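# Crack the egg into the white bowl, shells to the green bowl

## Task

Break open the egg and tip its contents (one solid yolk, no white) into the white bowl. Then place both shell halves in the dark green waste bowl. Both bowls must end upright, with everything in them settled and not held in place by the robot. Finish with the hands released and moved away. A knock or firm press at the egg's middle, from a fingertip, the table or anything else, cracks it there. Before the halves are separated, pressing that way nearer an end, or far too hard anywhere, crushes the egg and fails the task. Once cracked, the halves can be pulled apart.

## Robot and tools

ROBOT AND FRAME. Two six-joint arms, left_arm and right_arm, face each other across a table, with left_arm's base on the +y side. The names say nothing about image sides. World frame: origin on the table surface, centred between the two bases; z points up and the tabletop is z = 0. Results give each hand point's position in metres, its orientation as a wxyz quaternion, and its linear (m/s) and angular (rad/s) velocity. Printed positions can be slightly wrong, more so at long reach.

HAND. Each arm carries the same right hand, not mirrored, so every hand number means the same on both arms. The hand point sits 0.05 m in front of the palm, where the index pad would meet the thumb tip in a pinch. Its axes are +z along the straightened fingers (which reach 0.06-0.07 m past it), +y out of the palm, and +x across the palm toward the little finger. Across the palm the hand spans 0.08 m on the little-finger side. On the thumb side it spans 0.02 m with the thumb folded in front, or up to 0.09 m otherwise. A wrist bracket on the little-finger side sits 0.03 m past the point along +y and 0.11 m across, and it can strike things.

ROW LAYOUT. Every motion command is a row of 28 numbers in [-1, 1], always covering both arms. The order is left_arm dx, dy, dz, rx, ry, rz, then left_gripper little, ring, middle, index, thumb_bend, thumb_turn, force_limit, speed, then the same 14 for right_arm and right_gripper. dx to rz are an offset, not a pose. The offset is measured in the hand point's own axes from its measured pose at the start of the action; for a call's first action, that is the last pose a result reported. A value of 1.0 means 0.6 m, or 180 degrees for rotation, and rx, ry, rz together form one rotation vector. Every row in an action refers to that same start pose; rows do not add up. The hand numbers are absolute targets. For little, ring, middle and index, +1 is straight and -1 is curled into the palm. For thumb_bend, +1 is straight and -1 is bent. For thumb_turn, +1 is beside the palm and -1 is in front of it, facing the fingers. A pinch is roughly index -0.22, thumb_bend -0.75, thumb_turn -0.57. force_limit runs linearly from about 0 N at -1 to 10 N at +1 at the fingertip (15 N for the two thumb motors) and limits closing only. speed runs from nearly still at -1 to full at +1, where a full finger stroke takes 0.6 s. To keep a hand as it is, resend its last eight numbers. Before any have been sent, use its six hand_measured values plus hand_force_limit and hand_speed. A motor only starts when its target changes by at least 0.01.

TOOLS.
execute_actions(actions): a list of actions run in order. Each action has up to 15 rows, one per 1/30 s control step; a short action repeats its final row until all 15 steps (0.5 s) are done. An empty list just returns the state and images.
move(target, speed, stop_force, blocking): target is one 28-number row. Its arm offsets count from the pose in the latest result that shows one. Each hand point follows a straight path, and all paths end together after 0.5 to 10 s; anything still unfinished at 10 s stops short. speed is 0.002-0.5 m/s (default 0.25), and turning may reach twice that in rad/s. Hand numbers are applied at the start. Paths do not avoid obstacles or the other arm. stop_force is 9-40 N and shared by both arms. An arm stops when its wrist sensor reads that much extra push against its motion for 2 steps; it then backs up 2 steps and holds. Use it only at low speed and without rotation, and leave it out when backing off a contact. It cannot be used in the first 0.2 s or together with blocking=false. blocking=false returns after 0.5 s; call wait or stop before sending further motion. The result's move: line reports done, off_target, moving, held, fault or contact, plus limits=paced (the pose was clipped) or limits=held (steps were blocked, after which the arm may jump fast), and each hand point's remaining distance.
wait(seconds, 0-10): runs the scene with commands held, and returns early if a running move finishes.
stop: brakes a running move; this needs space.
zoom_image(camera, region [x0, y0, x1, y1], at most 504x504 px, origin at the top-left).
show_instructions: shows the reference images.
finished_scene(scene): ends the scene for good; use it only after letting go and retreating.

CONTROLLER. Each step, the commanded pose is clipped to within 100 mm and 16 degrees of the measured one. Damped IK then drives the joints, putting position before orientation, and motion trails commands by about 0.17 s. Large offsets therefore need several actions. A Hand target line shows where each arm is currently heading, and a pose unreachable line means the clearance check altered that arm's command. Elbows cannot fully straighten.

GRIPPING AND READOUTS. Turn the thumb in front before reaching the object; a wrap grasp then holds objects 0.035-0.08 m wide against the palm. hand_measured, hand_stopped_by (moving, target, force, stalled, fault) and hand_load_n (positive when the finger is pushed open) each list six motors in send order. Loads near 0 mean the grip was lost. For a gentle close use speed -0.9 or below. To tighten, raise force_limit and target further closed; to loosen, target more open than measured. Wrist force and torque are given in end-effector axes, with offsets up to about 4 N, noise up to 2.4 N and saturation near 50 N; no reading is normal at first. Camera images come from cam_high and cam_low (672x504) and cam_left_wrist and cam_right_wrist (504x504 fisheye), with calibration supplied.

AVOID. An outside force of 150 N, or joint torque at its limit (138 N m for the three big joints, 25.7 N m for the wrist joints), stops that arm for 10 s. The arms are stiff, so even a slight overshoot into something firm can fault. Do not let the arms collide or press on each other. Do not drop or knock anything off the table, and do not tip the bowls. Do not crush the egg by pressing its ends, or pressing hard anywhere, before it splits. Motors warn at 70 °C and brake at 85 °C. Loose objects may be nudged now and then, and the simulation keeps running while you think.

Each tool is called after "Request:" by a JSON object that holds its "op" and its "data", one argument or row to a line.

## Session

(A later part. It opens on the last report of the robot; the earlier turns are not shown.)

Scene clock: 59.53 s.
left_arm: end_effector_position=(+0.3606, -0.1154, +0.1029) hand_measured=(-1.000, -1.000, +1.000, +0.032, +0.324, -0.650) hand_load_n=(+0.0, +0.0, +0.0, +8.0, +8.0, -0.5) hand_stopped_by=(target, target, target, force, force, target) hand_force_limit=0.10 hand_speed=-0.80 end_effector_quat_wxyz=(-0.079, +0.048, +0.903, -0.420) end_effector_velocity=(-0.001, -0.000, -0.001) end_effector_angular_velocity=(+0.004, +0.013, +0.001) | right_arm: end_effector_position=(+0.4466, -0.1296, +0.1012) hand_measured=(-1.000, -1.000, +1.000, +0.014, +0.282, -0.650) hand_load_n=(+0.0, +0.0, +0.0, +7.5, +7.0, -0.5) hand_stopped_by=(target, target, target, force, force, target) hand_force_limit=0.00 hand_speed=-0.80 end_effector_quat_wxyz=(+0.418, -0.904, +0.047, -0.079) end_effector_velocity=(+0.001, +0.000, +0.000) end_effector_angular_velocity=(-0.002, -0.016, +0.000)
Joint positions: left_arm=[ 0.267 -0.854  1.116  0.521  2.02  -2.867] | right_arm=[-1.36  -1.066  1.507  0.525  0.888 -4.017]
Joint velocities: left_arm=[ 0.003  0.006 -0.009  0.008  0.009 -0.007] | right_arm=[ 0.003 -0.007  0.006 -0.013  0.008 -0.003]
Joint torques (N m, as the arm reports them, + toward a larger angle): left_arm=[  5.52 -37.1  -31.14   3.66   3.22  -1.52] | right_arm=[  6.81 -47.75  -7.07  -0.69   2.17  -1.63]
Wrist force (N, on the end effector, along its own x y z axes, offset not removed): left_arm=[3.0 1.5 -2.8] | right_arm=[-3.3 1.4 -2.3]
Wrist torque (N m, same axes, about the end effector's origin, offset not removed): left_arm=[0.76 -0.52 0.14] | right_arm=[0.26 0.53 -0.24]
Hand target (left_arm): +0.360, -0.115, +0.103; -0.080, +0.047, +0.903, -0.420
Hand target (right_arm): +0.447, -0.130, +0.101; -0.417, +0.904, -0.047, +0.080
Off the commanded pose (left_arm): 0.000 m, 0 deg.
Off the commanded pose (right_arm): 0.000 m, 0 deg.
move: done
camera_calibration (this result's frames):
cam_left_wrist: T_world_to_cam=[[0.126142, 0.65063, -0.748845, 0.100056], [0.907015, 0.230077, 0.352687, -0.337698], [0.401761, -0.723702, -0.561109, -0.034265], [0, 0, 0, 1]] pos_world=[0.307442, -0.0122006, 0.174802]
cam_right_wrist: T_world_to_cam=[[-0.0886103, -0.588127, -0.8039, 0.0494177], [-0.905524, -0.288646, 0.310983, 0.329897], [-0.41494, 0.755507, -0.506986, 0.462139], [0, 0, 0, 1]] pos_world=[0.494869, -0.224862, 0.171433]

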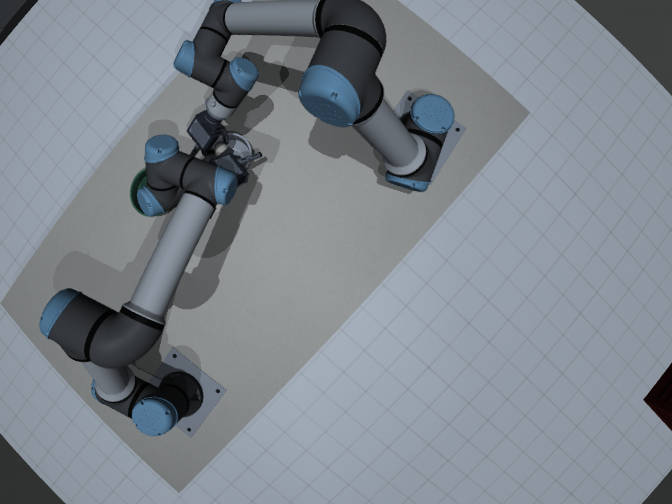

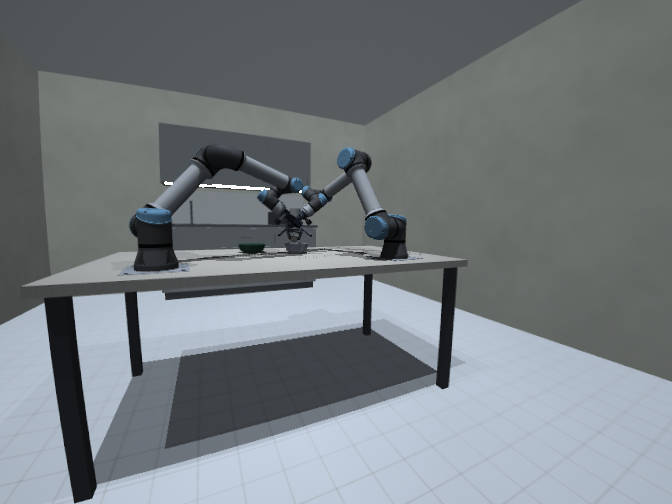

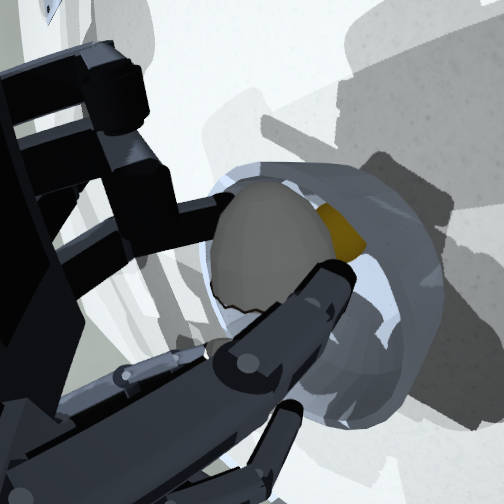

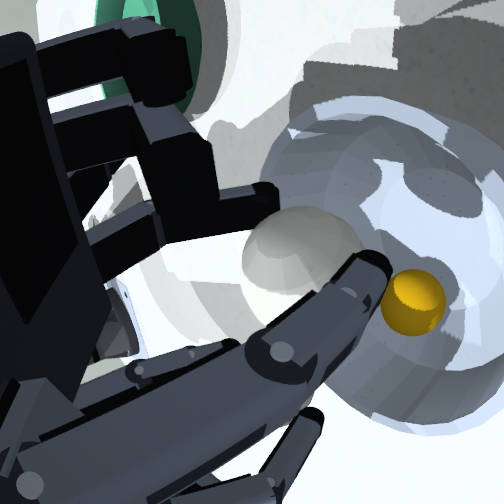

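Request:
{"op": "move", "data": {
  "target": [0.017,0.15,-0.257,0,0,0,-1,-1,1,-0.2,-0.2,-0.65,0.1,-0.8,0.081,0.056,-0.158,0,0,0,-1,-1,1,-0.1,-0.1,-0.65,0,-0.8],
  "speed": 0.15
}}

Request:
{"op": "move", "data": {
  "target": [-0.1925,0.0617,-0.053,0,0,0,-1,-1,1,-0.2,-0.2,-0.65,0.1,-0.8,0,0,0,0,0,0,-1,-1,1,-0.1,-0.1,-0.65,0,-0.8],
  "speed": 0.15
}}

Scene clock: 61.57 s.
left_arm: end_effector_position=(+0.3805, +0.0594, +0.1332) hand_measured=(-1.000, -1.000, +1.000, +0.032, +0.324, -0.650) hand_load_n=(+0.0, +0.0, +0.0, +8.0, +8.0, -0.5) hand_stopped_by=(target, target, target, force, force, target) hand_force_limit=0.10 hand_speed=-0.80 end_effector_quat_wxyz=(-0.079, +0.048, +0.903, -0.420) end_effector_velocity=(+0.000, +0.003, +0.000) end_effector_angular_velocity=(+0.001, +0.000, -0.001) | right_arm: end_effector_position=(+0.4764, -0.2295, +0.1411) hand_measured=(-1.000, -1.000, +1.000, +0.014, +0.282, -0.650) hand_load_n=(+0.0, +0.0, +0.0, +7.5, +7.0, -0.5) hand_stopped_by=(target, target, target, force, force, target) hand_force_limit=0.00 hand_speed=-0.80 end_effector_quat_wxyz=(+0.417, -0.904, +0.047, -0.079) end_effector_velocity=(+0.001, -0.002, +0.001) end_effector_angular_velocity=(-0.000, -0.002, -0.000)
Joint positions: left_arm=[ 0.446 -1.152  1.529  0.479  2.143 -2.717] | right_arm=[-1.584 -1.128  1.535  0.738  0.778 -4.282]
Joint velocities: left_arm=[ 0.004 -0.004  0.006  0.001  0.003  0.004] | right_arm=[-0.004 -0.    -0.001  0.004 -0.001 -0.005]
Joint torques (N m, as the arm reports them, + toward a larger angle): left_arm=[  6.04 -40.94  -5.76   3.87   3.19   1.25] | right_arm=[ -5.06 -43.76 -25.61   3.93  -3.89  -1.77]
Wrist force (N, on the end effector, along its own x y z axes, offset not removed): left_arm=[0.8 3.9 0.6] | right_arm=[0.2 1.9 0.4]
Wrist torque (N m, same axes, about the end effector's origin, offset not removed): left_arm=[0.72 -0.44 0.20] | right_arm=[0.28 -0.10 -0.01]
Hand target (left_arm): +0.381, +0.060, +0.133; -0.079, +0.048, +0.903, -0.420
Hand target (right_arm): +0.476, -0.230, +0.141; -0.417, +0.904, -0.047, +0.079
Off the commanded pose (left_arm): 0.001 m, 0 deg.
Off the commanded pose (right_arm): 0.000 m, 0 deg.
move: done
camera_calibration (this result's frames):
cam_left_wrist: T_world_to_cam=[[0.126252, 0.650653, -0.748807, 0.00648955], [0.906929, 0.230129, 0.352876, -0.406694], [0.401922, -0.723666, -0.561041, 0.101149], [0, 0, 0, 1]] pos_world=[0.327369, 0.162568, 0.205121]
cam_right_wrist: T_world_to_cam=[[-0.0884659, -0.588484, -0.803654, 0.0251575], [-0.905682, -0.288321, 0.310823, 0.315836], [-0.414625, 0.755353, -0.507473, 0.570073], [0, 0, 0, 1]] pos_world=[0.524639, -0.324739, 0.211346]

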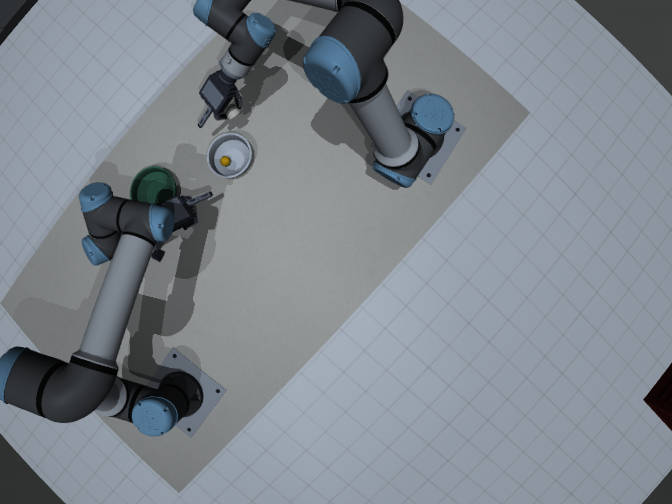

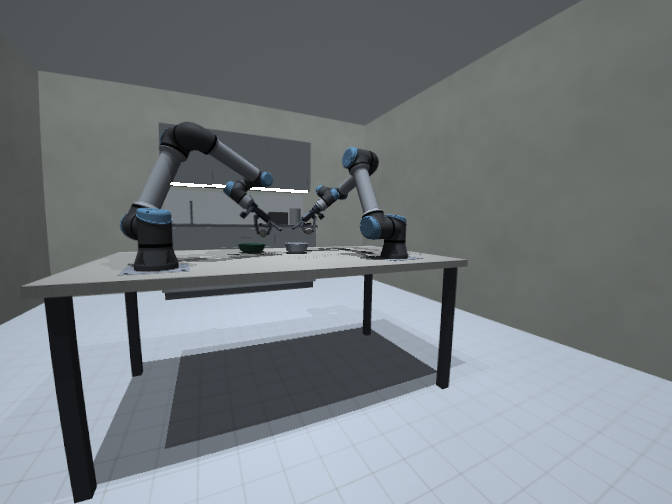

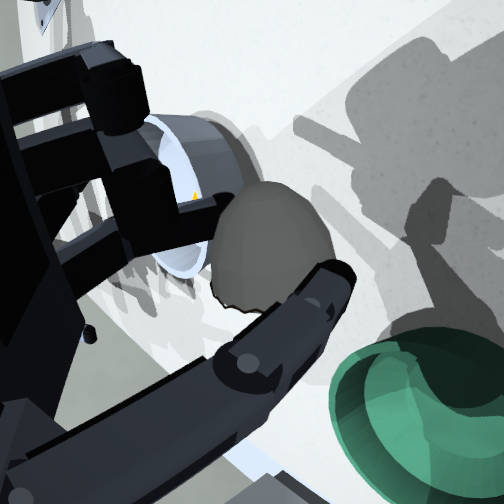

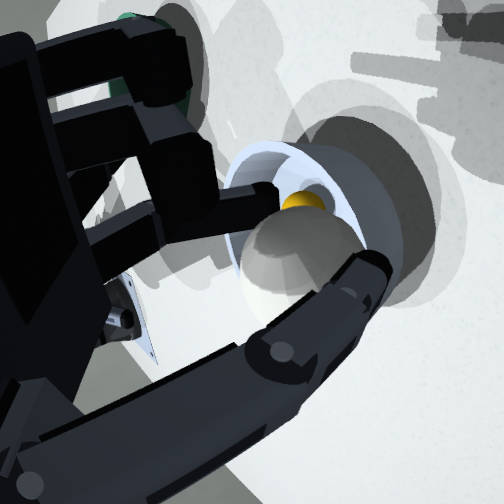

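Scene clock: 62.97 s.
left_arm: end_effector_position=(+0.5004, +0.0897, +0.1132) hand_measured=(-1.000, -1.000, +1.000, +0.032, +0.324, -0.650) hand_load_n=(+0.0, +0.0, +0.0, +8.0, +8.0, -0.5) hand_stopped_by=(target, target, target, force, force, target) hand_force_limit=0.10 hand_speed=-0.80 end_effector_quat_wxyz=(-0.078, +0.047, +0.903, -0.420) end_effector_velocity=(+0.003, +0.000, -0.000) end_effector_angular_velocity=(+0.001, +0.002, -0.001) | right_arm: end_effector_position=(+0.4764, -0.2295, +0.1411) hand_measured=(-1.000, -1.000, +1.000, +0.014, +0.282, -0.650) hand_load_n=(+0.0, +0.0, +0.0, +7.5, +7.0, -0.5) hand_stopped_by=(target, target, target, force, force, target) hand_force_limit=0.00 hand_speed=-0.80 end_effector_quat_wxyz=(+0.417, -0.904, +0.047, -0.079) end_effector_velocity=(-0.000, -0.000, +0.000) end_effector_angular_velocity=(-0.000, -0.000, -0.000)
Joint positions: left_arm=[ 0.673 -0.931  1.262  0.659  2.28  -2.492] | right_arm=[-1.584 -1.128  1.535  0.738  0.778 -4.282]
Joint velocities: left_arm=[ 0.004  0.007 -0.011  0.01   0.004  0.005] | right_arm=[-0.001 -0.001  0.001  0.001  0.    -0.001]
Joint torques (N m, as the arm reports them, + toward a larger angle): left_arm=[  8.49 -34.36 -33.13   4.47   3.15   1.87] | right_arm=[  7.05 -41.31 -18.27  -0.33   0.79   1.51]
Wrist force (N, on the end effector, along its own x y z axes, offset not removed): left_arm=[7.6 0.6 -4.6] | right_arm=[-1.8 0.2 0.2]
Wrist torque (N m, same axes, about the end effector's origin, offset not removed): left_arm=[0.25 -0.98 0.38] | right_arm=[0.05 0.30 -0.01]
Hand target (left_arm): +0.501, +0.090, +0.113; -0.079, +0.048, +0.903, -0.420
Hand target (right_arm): +0.476, -0.229, +0.141; -0.417, +0.904, -0.047, +0.079
Off the commanded pose (left_arm): 0.000 m, 0 deg.
Off the commanded pose (right_arm): 0.000 m, 0 deg.
move: done
camera_calibration (this result's frames):
cam_left_wrist: T_world_to_cam=[[0.126358, 0.650565, -0.748865, -0.0433396], [0.906702, 0.230489, 0.353224, -0.515318], [0.4024, -0.72363, -0.560744, 0.0634033], [0, 0, 0, 1]] pos_world=[0.447202, 0.192851, 0.18512]
cam_right_wrist: T_world_to_cam=[[-0.0884497, -0.588449, -0.803681, 0.025176], [-0.905681, -0.288347, 0.310801, 0.315833], [-0.41463, 0.75537, -0.507444, 0.570077], [0, 0, 0, 1]] pos_world=[0.524642, -0.324735, 0.211354]

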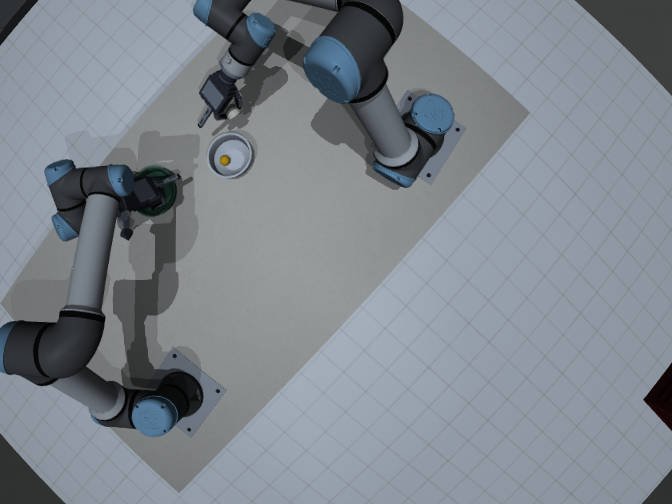

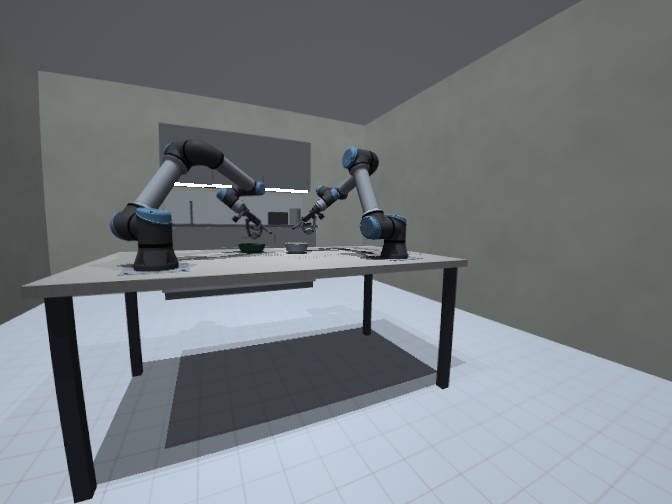

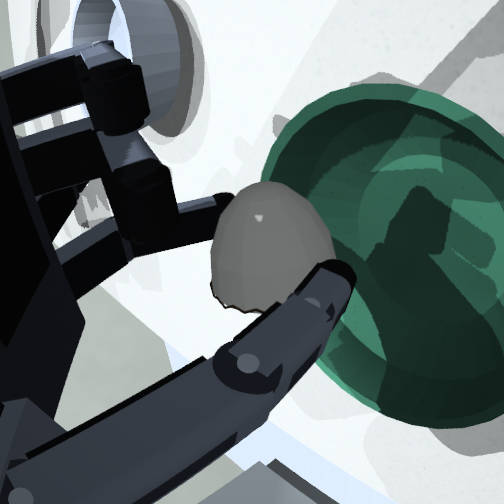

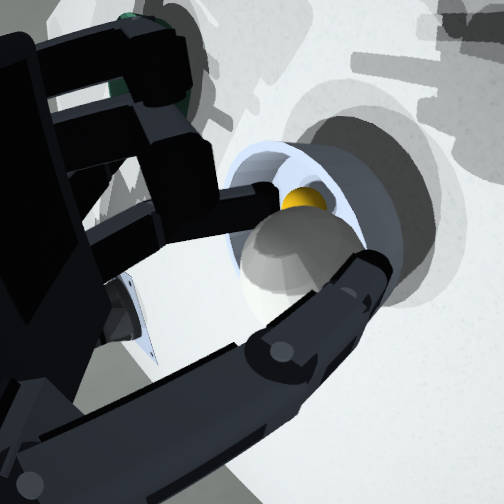

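Request:
{"op": "move", "data": {
  "target": [-0.002,0.057,0.015,0,0,0,-1,-1,1,-0.2,-0.2,-0.65,0.1,-0.8,0,0,0,0,0,0,-1,-1,1,-0.1,-0.1,-0.65,0,-0.8],
  "speed": 0.06
}}

Request:
{"op": "execute_actions", "data": {
  "actions": [
    [[0,0,0,0,0,0,-1,-1,1,0.25,0.45,-0.65,0.1,-0.3,0,0,0,0,0,0,-1,-1,1,-0.1,-0.1,-0.65,0,-0.8]]
  ]
}}

Request:
{"op": "move", "data": {
  "target": [0.01,-0.077,-0.064,0,0,0,-1,-1,1,0.25,0.45,-0.65,0.1,-0.3,0,0,0,0,0,0,-1,-1,1,-0.1,-0.1,-0.65,0,-0.8],
  "speed": 0.12
}}

Request:
{"op": "move", "data": {
  "target": [0.45,0.07,-0.2,0,0,0,-1,-1,1,0.25,0.45,-0.65,0.1,-0.3,-0.004,-0.332,0.437,0,0,0,-1,-1,1,-0.1,-0.1,-0.65,0,-0.8],
  "speed": 0.18
}}

Scene clock: 64.43 s.
left_arm: end_effector_position=(+0.5007, +0.1046, +0.0815) hand_measured=(-1.000, -1.000, +1.000, +0.032, +0.324, -0.650) hand_load_n=(+0.0, +0.0, +0.0, +8.0, +8.0, -0.5) hand_stopped_by=(target, target, target, force, force, target) hand_force_limit=0.10 hand_speed=-0.80 end_effector_quat_wxyz=(-0.078, +0.047, +0.903, -0.420) end_effector_velocity=(+0.001, +0.002, -0.002) end_effector_angular_velocity=(-0.000, -0.002, +0.001) | right_arm: end_effector_position=(+0.4764, -0.2295, +0.1411) hand_measured=(-1.000, -1.000, +1.000, +0.014, +0.282, -0.650) hand_load_n=(+0.0, +0.0, +0.0, +7.5, +7.0, -0.5) hand_stopped_by=(target, target, target, force, force, target) hand_force_limit=0.00 hand_speed=-0.80 end_effector_quat_wxyz=(+0.417, -0.904, +0.047, -0.079) end_effector_velocity=(-0.000, +0.000, +0.000) end_effector_angular_velocity=(+0.000, +0.001, +0.000)
Joint positions: left_arm=[ 0.692 -0.918  1.33   0.593  2.291 -2.47 ] | right_arm=[-1.584 -1.128  1.535  0.738  0.778 -4.282]
Joint velocities: left_arm=[ 0.002  0.     0.005 -0.005 -0.     0.002] | right_arm=[ 0.    -0.     0.     0.001 -0.     0.001]
Joint torques (N m, as the arm reports them, + toward a larger angle): left_arm=[  6.59 -34.2   -4.93  -0.96   3.38   1.68] | right_arm=[  6.9  -40.85 -15.45  -0.31  -0.55   1.49]
Wrist force (N, on the end effector, along its own x y z axes, offset not removed): left_arm=[4.5 5.7 -2.4] | right_arm=[-3.5 2.3 -1.5]
Wrist torque (N m, same axes, about the end effector's origin, offset not removed): left_arm=[1.24 -0.61 0.28] | right_arm=[0.35 0.47 -0.29]
Hand target (left_arm): +0.501, +0.105, +0.081; -0.078, +0.047, +0.903, -0.420
Hand target (right_arm): +0.476, -0.229, +0.141; -0.417, +0.904, -0.047, +0.079
Off the commanded pose (left_arm): 0.000 m, 0 deg.
Off the commanded pose (right_arm): 0.000 m, 0 deg.
move: done
camera_calibration (this result's frames):
cam_left_wrist: T_world_to_cam=[[0.126366, 0.650595, -0.748838, -0.0768911], [0.906705, 0.230462, 0.353232, -0.507771], [0.40239, -0.723612, -0.560775, 0.0563383], [0, 0, 0, 1]] pos_world=[0.447445, 0.207814, 0.153375]
cam_right_wrist: T_world_to_cam=[[-0.0884524, -0.588481, -0.803658, 0.0251587], [-0.905687, -0.288323, 0.310807, 0.315842], [-0.414617, 0.755355, -0.507476, 0.570075], [0, 0, 0, 1]] pos_world=[0.524642, -0.324739, 0.211352]

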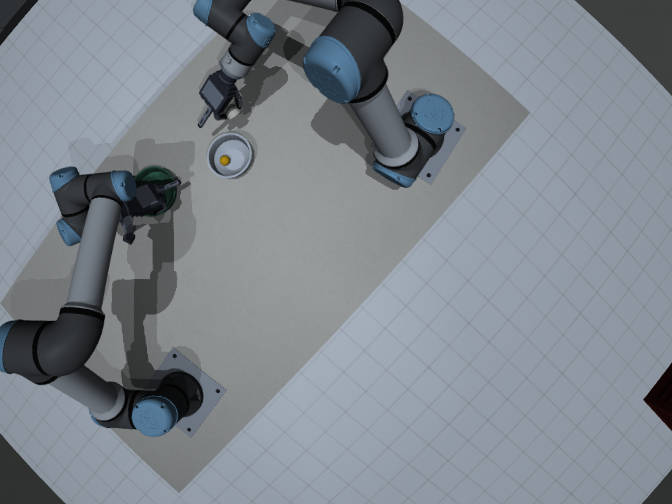

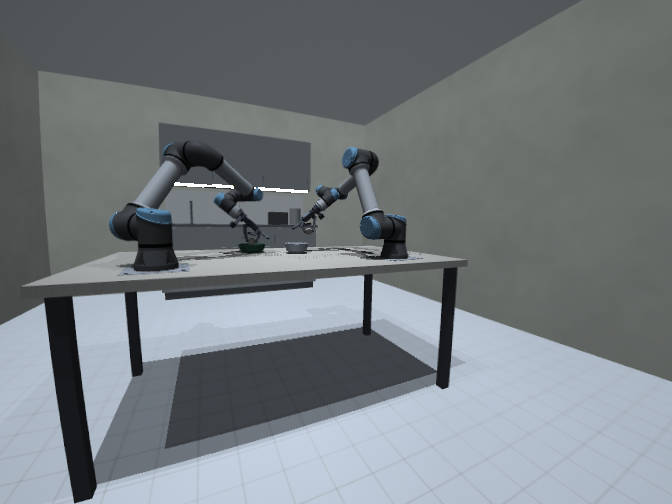

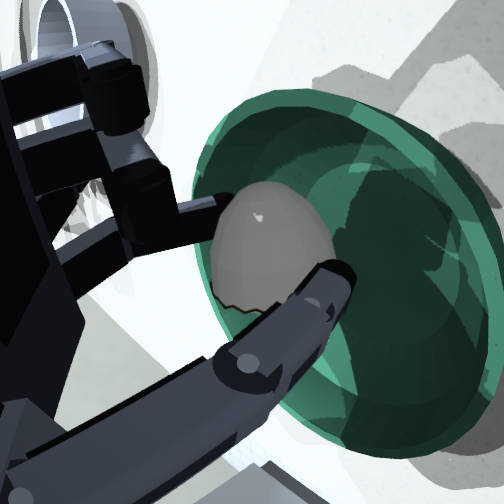

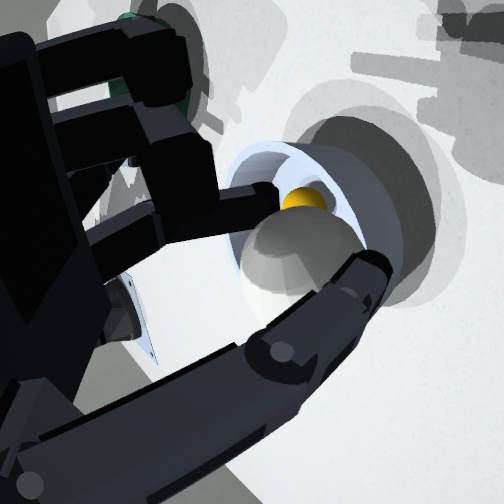

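Scene clock: 64.93 s.
left_arm: end_effector_position=(+0.5007, +0.1047, +0.0814) hand_measured=(-1.000, -1.000, +1.000, +0.250, +0.450, -0.650) hand_load_n=(+0.0, +0.0, +0.0, +0.0, +0.0, +0.0) hand_stopped_by=(target, target, target, target, target, target) hand_force_limit=0.10 hand_speed=-0.30 end_effector_quat_wxyz=(-0.078, +0.047, +0.903, -0.420) end_effector_velocity=(-0.000, +0.001, -0.000) end_effector_angular_velocity=(+0.001, +0.003, +0.001) | right_arm: end_effector_position=(+0.4764, -0.2295, +0.1411) hand_measured=(-1.000, -1.000, +1.000, +0.014, +0.282, -0.650) hand_load_n=(+0.0, +0.0, +0.0, +7.5, +7.0, -0.5) hand_stopped_by=(target, target, target, force, force, target) hand_force_limit=0.00 hand_speed=-0.80 end_effector_quat_wxyz=(+0.417, -0.904, +0.047, -0.079) end_effector_velocity=(-0.000, +0.000, -0.000) end_effector_angular_velocity=(-0.000, +0.000, +0.000)
Joint positions: left_arm=[ 0.692 -0.918  1.33   0.593  2.291 -2.47 ] | right_arm=[-1.584 -1.128  1.535  0.738  0.778 -4.282]
Joint velocities: left_arm=[ 0.     0.     0.     0.002  0.001 -0.002] | right_arm=[ 0.001 -0.     0.    -0.     0.     0.   ]
Joint torques (N m, as the arm reports them, + toward a larger angle): left_arm=[  0.84 -39.84 -26.33   4.58   2.61   0.37] | right_arm=[  6.85 -41.47 -15.8   -0.21  -0.81   1.51]
Wrist force (N, on the end effector, along its own x y z axes, offset not removed): left_arm=[3.2 3.0 -3.3] | right_arm=[-0.6 2.1 -0.2]
Wrist torque (N m, same axes, about the end effector's origin, offset not removed): left_arm=[0.74 -0.38 0.60] | right_arm=[0.45 0.15 0.04]
Hand target (left_arm): +0.501, +0.105, +0.081; -0.078, +0.047, +0.903, -0.420
Hand target (right_arm): +0.476, -0.229, +0.141; -0.417, +0.904, -0.047, +0.079
Off the commanded pose (left_arm): 0.000 m, 0 deg.
Off the commanded pose (right_arm): 0.000 m, 0 deg.
camera_calibration (this result's frames):
cam_left_wrist: T_world_to_cam=[[0.126332, 0.650624, -0.748818, -0.0769557], [0.906718, 0.230453, 0.353204, -0.50775], [0.402371, -0.723588, -0.560819, 0.0563456], [0, 0, 0, 1]] pos_world=[0.447436, 0.207853, 0.153313]
cam_right_wrist: T_world_to_cam=[[-0.0884523, -0.58848, -0.803659, 0.0251588], [-0.905687, -0.288323, 0.310807, 0.315842], [-0.414617, 0.755355, -0.507476, 0.570075], [0, 0, 0, 1]] pos_world=[0.524642, -0.324739, 0.211352]

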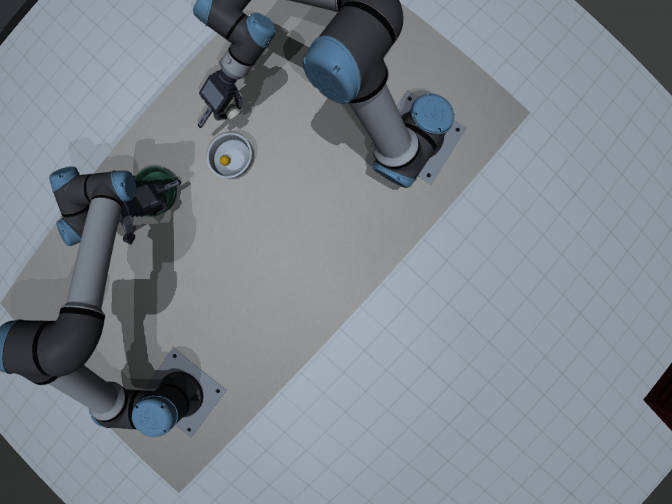

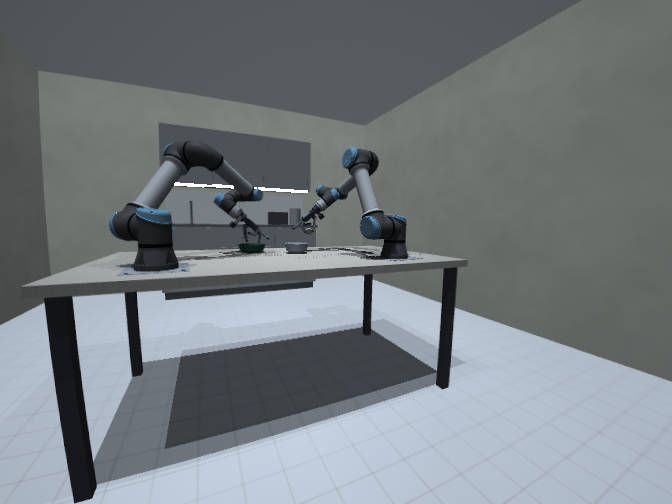

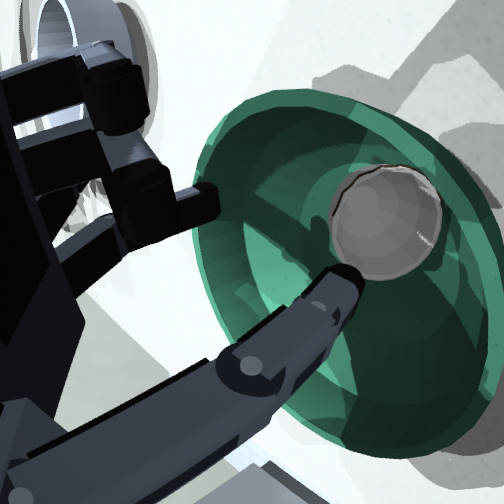

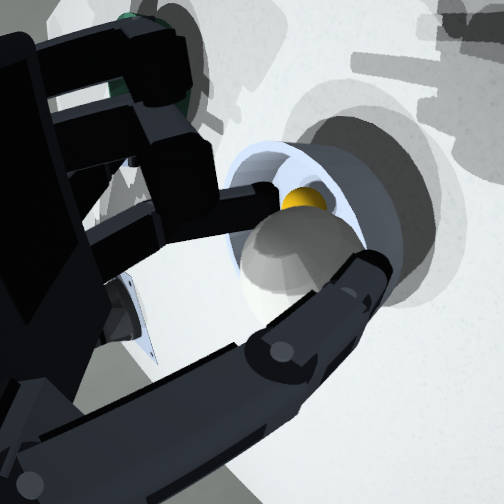

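Scene clock: 65.97 s.
left_arm: end_effector_position=(+0.5008, +0.1046, +0.1415) hand_measured=(-1.000, -1.000, +1.000, +0.250, +0.450, -0.650) hand_load_n=(+0.0, +0.0, +0.0, +0.0, +0.0, +0.0) hand_stopped_by=(target, target, target, target, target, target) hand_force_limit=0.10 hand_speed=-0.30 end_effector_quat_wxyz=(-0.078, +0.047, +0.903, -0.420) end_effector_velocity=(-0.001, -0.001, +0.003) end_effector_angular_velocity=(-0.002, +0.001, -0.003) | right_arm: end_effector_position=(+0.4764, -0.2295, +0.1411) hand_measured=(-1.000, -1.000, +1.000, +0.014, +0.282, -0.650) hand_load_n=(+0.0, +0.0, +0.0, +7.5, +7.0, -0.5) hand_stopped_by=(target, target, target, force, force, target) hand_force_limit=0.00 hand_speed=-0.80 end_effector_quat_wxyz=(+0.417, -0.904, +0.047, -0.079) end_effector_velocity=(-0.000, +0.000, +0.000) end_effector_angular_velocity=(-0.000, +0.000, -0.000)
Joint positions: left_arm=[ 0.693 -0.968  1.25   0.722  2.291 -2.47 ] | right_arm=[-1.584 -1.128  1.535  0.738  0.778 -4.282]
Joint velocities: left_arm=[-0.    -0.001 -0.005  0.007  0.003  0.002] | right_arm=[ 0.    -0.    -0.    -0.     0.     0.001]
Joint torques (N m, as the arm reports them, + toward a larger angle): left_arm=[  7.31 -46.76 -31.36   4.37   3.61   1.51] | right_arm=[  6.75 -40.81 -15.54  -0.28  -0.89   1.49]
Wrist force (N, on the end effector, along its own x y z axes, offset not removed): left_arm=[1.7 1.1 1.6] | right_arm=[-3.9 0.1 0.0]
Wrist torque (N m, same axes, about the end effector's origin, offset not removed): left_arm=[0.11 -0.44 0.08] | right_arm=[-0.05 0.61 -0.27]
Hand target (left_arm): +0.501, +0.105, +0.142; -0.078, +0.047, +0.903, -0.420
Hand target (right_arm): +0.476, -0.229, +0.141; -0.417, +0.904, -0.047, +0.079
Off the commanded pose (left_arm): 0.000 m, 0 deg.
Off the commanded pose (right_arm): 0.000 m, 0 deg.
move: done
camera_calibration (this result's frames):
cam_left_wrist: T_world_to_cam=[[0.126343, 0.650645, -0.748798, -0.0319909], [0.906657, 0.230544, 0.353302, -0.529112], [0.402505, -0.72354, -0.560784, 0.0898767], [0, 0, 0, 1]] pos_world=[0.447589, 0.207828, 0.213383]
cam_right_wrist: T_world_to_cam=[[-0.0884523, -0.58848, -0.803659, 0.0251589], [-0.905687, -0.288323, 0.310807, 0.315842], [-0.414617, 0.755355, -0.507476, 0.570075], [0, 0, 0, 1]] pos_world=[0.524642, -0.324738, 0.211352]

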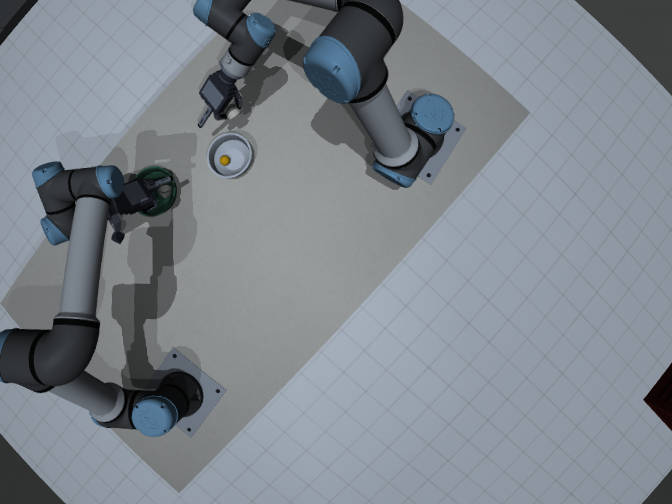

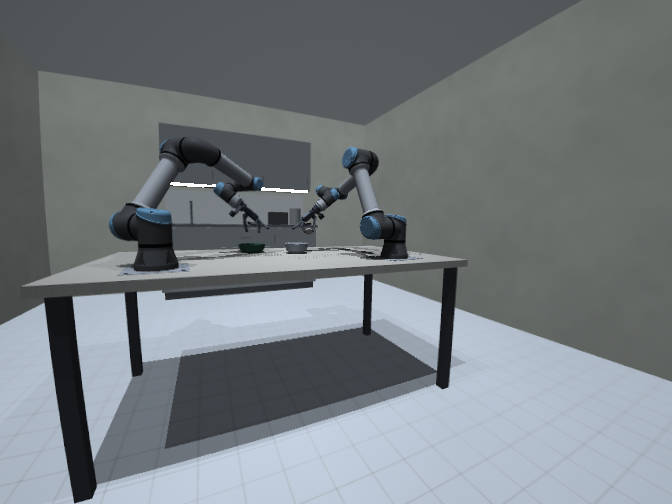

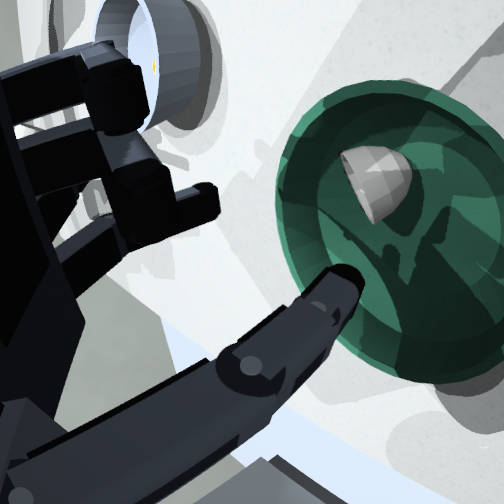

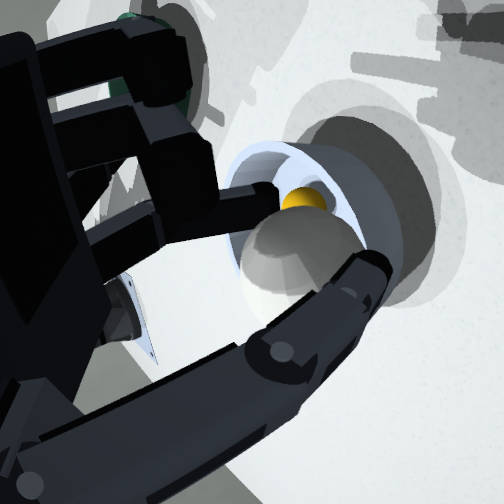

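Scene clock: 68.50 s.
left_arm: end_effector_position=(+0.2579, +0.2623, +0.2136) hand_measured=(-1.000, -1.000, +1.000, +0.250, +0.450, -0.650) hand_load_n=(+0.0, +0.0, +0.0, +0.0, +0.0, +0.0) hand_stopped_by=(target, target, target, target, target, target) hand_force_limit=0.10 hand_speed=-0.30 end_effector_quat_wxyz=(-0.079, +0.047, +0.903, -0.420) end_effector_velocity=(-0.002, +0.000, +0.001) end_effector_angular_velocity=(-0.001, +0.000, -0.000) | right_arm: end_effector_position=(+0.5253, +0.0954, +0.1250) hand_measured=(-1.000, -1.000, +1.000, +0.014, +0.282, -0.650) hand_load_n=(+0.0, +0.0, +0.0, +7.5, +7.0, -0.5) hand_stopped_by=(target, target, target, force, force, target) hand_force_limit=0.00 hand_speed=-0.80 end_effector_quat_wxyz=(+0.419, -0.903, +0.047, -0.080) end_effector_velocity=(+0.002, +0.002, +0.001) end_effector_angular_velocity=(-0.012, +0.008, +0.004)
Joint positions: left_arm=[ 0.44  -1.765  2.002  0.615  2.138 -2.723] | right_arm=[-1.089 -0.482  0.375  0.927  1.059 -3.76 ]
Joint velocities: left_arm=[-0.006 -0.007  0.002  0.    -0.003 -0.006] | right_arm=[ 0.001  0.049 -0.099  0.067  0.001 -0.007]
Joint torques (N m, as the arm reports them, + toward a larger angle): left_arm=[ -7.13 -16.13  -6.63   3.79  -1.35  -1.33] | right_arm=[  7.76 -44.4  -28.15   3.11   2.06  -1.98]
Wrist force (N, on the end effector, along its own x y z axes, offset not removed): left_arm=[0.5 0.8 -2.0] | right_arm=[0.9 1.6 1.3]
Wrist torque (N m, same axes, about the end effector's origin, offset not removed): left_arm=[0.25 -0.15 0.10] | right_arm=[0.13 -0.13 0.08]
Hand target (left_arm): +0.258, +0.262, +0.214; -0.079, +0.047, +0.903, -0.420
Hand target (right_arm): +0.526, +0.096, +0.125; -0.418, +0.904, -0.047, +0.079
Off the commanded pose (left_arm): 0.001 m, 0 deg.
Off the commanded pose (right_arm): 0.001 m, 0 deg.
move: done
camera_calibration (this result's frames):
cam_left_wrist: T_world_to_cam=[[0.126171, 0.650624, -0.748845, -0.0498315], [0.906851, 0.230351, 0.352931, -0.370629], [0.402123, -0.72362, -0.560955, 0.342295], [0, 0, 0, 1]] pos_world=[0.204748, 0.365488, 0.285503]
cam_right_wrist: T_world_to_cam=[[-0.0884247, -0.586162, -0.805354, 0.207699], [-0.906051, -0.288572, 0.309513, 0.459223], [-0.413827, 0.757061, -0.505575, 0.335983], [0, 0, 0, 1]] pos_world=[0.573484, -0.0000958605, 0.195001]

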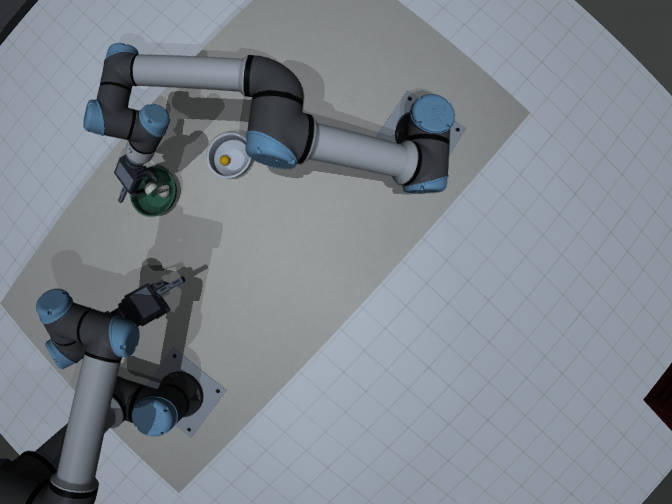

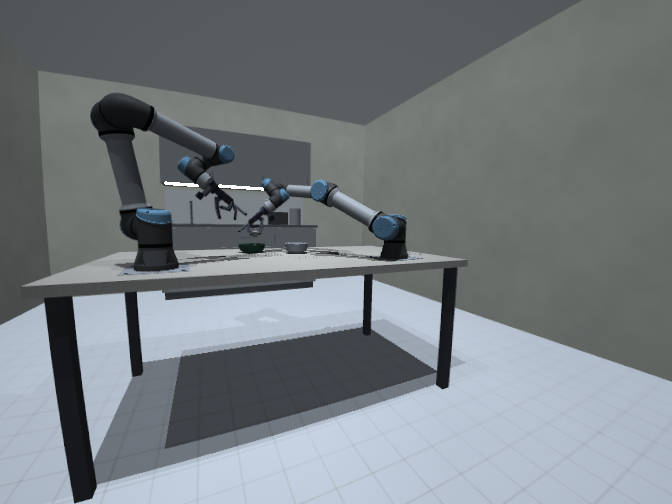

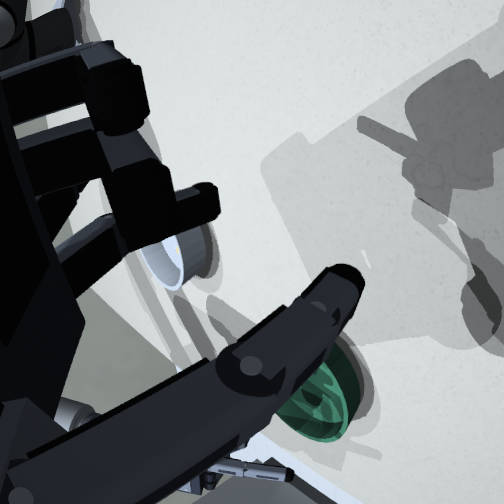

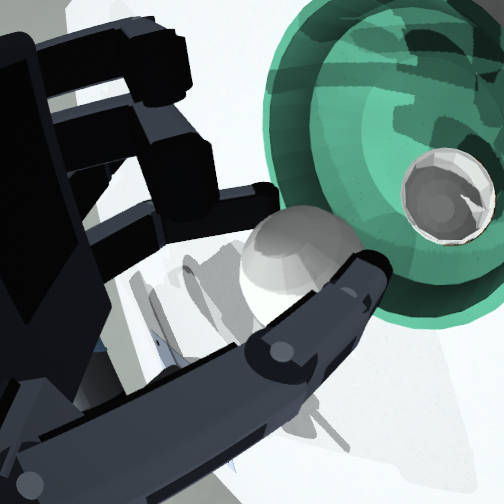

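Request:
{"op": "move", "data": {
  "target": [0,0,0,0,0,0,-1,-1,1,0.25,0.45,-0.65,0.1,-0.3,0.032,0.045,0.055,0,0,0,-1,-1,1,-0.1,-0.1,-0.65,0,-0.8],
  "speed": 0.06
}}

Scene clock: 69.90 s.
left_arm: end_effector_position=(+0.2579, +0.2623, +0.2136) hand_measured=(-1.000, -1.000, +1.000, +0.250, +0.450, -0.650) hand_load_n=(+0.0, +0.0, +0.0, +0.0, +0.0, +0.0) hand_stopped_by=(target, target, target, target, target, target) hand_force_limit=0.10 hand_speed=-0.30 end_effector_quat_wxyz=(-0.079, +0.047, +0.903, -0.420) end_effector_velocity=(+0.000, -0.000, +0.000) end_effector_angular_velocity=(-0.001, -0.001, -0.000) | right_arm: end_effector_position=(+0.5494, +0.0996, +0.0855) hand_measured=(-1.000, -1.000, +1.000, +0.014, +0.282, -0.650) hand_load_n=(+0.0, +0.0, +0.0, +7.5, +7.0, -0.5) hand_stopped_by=(target, target, target, force, force, target) hand_force_limit=0.00 hand_speed=-0.80 end_effector_quat_wxyz=(+0.419, -0.903, +0.047, -0.080) end_effector_velocity=(+0.001, +0.000, -0.002) end_effector_angular_velocity=(-0.003, +0.003, +0.000)
Joint positions: left_arm=[ 0.44  -1.765  2.002  0.615  2.138 -2.723] | right_arm=[-1.104 -0.362  0.237  0.95   1.048 -3.773]
Joint velocities: left_arm=[-0.    -0.     0.    -0.002 -0.    -0.   ] | right_arm=[-0.     0.019 -0.032  0.018 -0.    -0.001]
Joint torques (N m, as the arm reports them, + toward a larger angle): left_arm=[  7.52  -2.63 -33.17  -1.94   3.09   1.55] | right_arm=[ -5.1  -45.81 -26.85   3.11  -3.51  -1.88]
Wrist force (N, on the end effector, along its own x y z axes, offset not removed): left_arm=[2.2 4.5 -4.5] | right_arm=[-3.6 2.1 3.4]
Wrist torque (N m, same axes, about the end effector's origin, offset not removed): left_arm=[1.00 -0.13 0.15] | right_arm=[0.11 0.30 -0.17]
Hand target (left_arm): +0.258, +0.262, +0.214; -0.079, +0.047, +0.903, -0.420
Hand target (right_arm): +0.550, +0.100, +0.085; -0.419, +0.903, -0.047, +0.080
Off the commanded pose (left_arm): 0.000 m, 0 deg.
Off the commanded pose (right_arm): 0.000 m, 0 deg.
move: done
camera_calibration (this result's frames):
cam_left_wrist: T_world_to_cam=[[0.126166, 0.650633, -0.748838, -0.0498364], [0.906853, 0.230347, 0.352928, -0.370626], [0.402119, -0.723614, -0.560966, 0.3423], [0, 0, 0, 1]] pos_world=[0.204746, 0.365491, 0.285504]
cam_right_wrist: T_world_to_cam=[[-0.0882944, -0.585904, -0.805556, 0.180427], [-0.906191, -0.288507, 0.309164, 0.494609], [-0.413549, 0.757285, -0.505467, 0.322658], [0, 0, 0, 1]] pos_world=[0.597576, 0.00406702, 0.155522]

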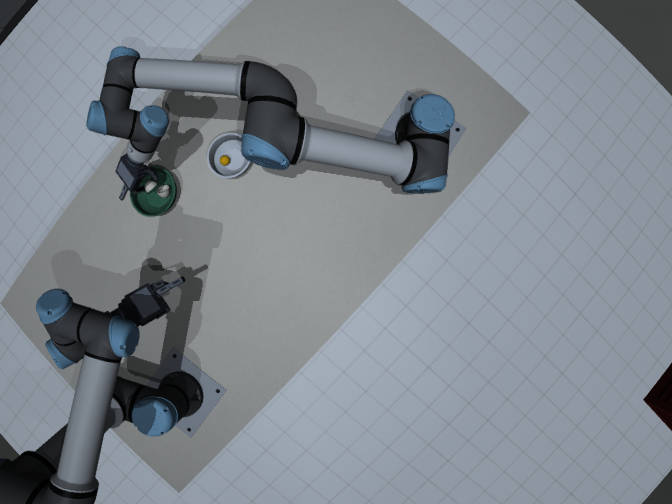

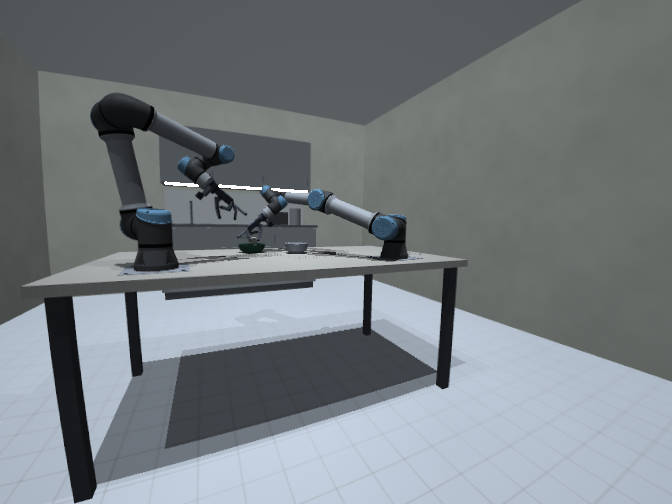

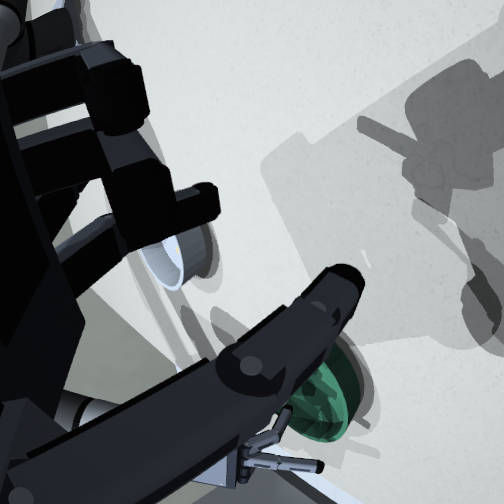

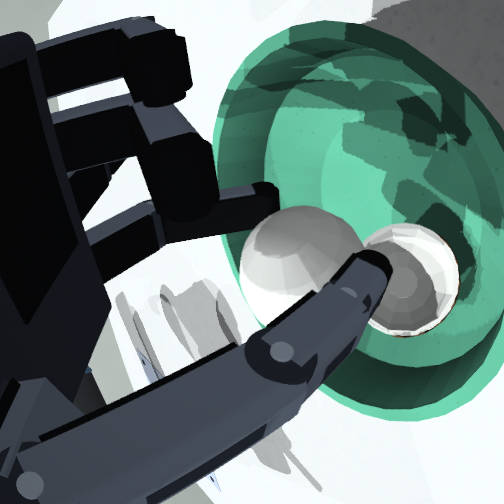

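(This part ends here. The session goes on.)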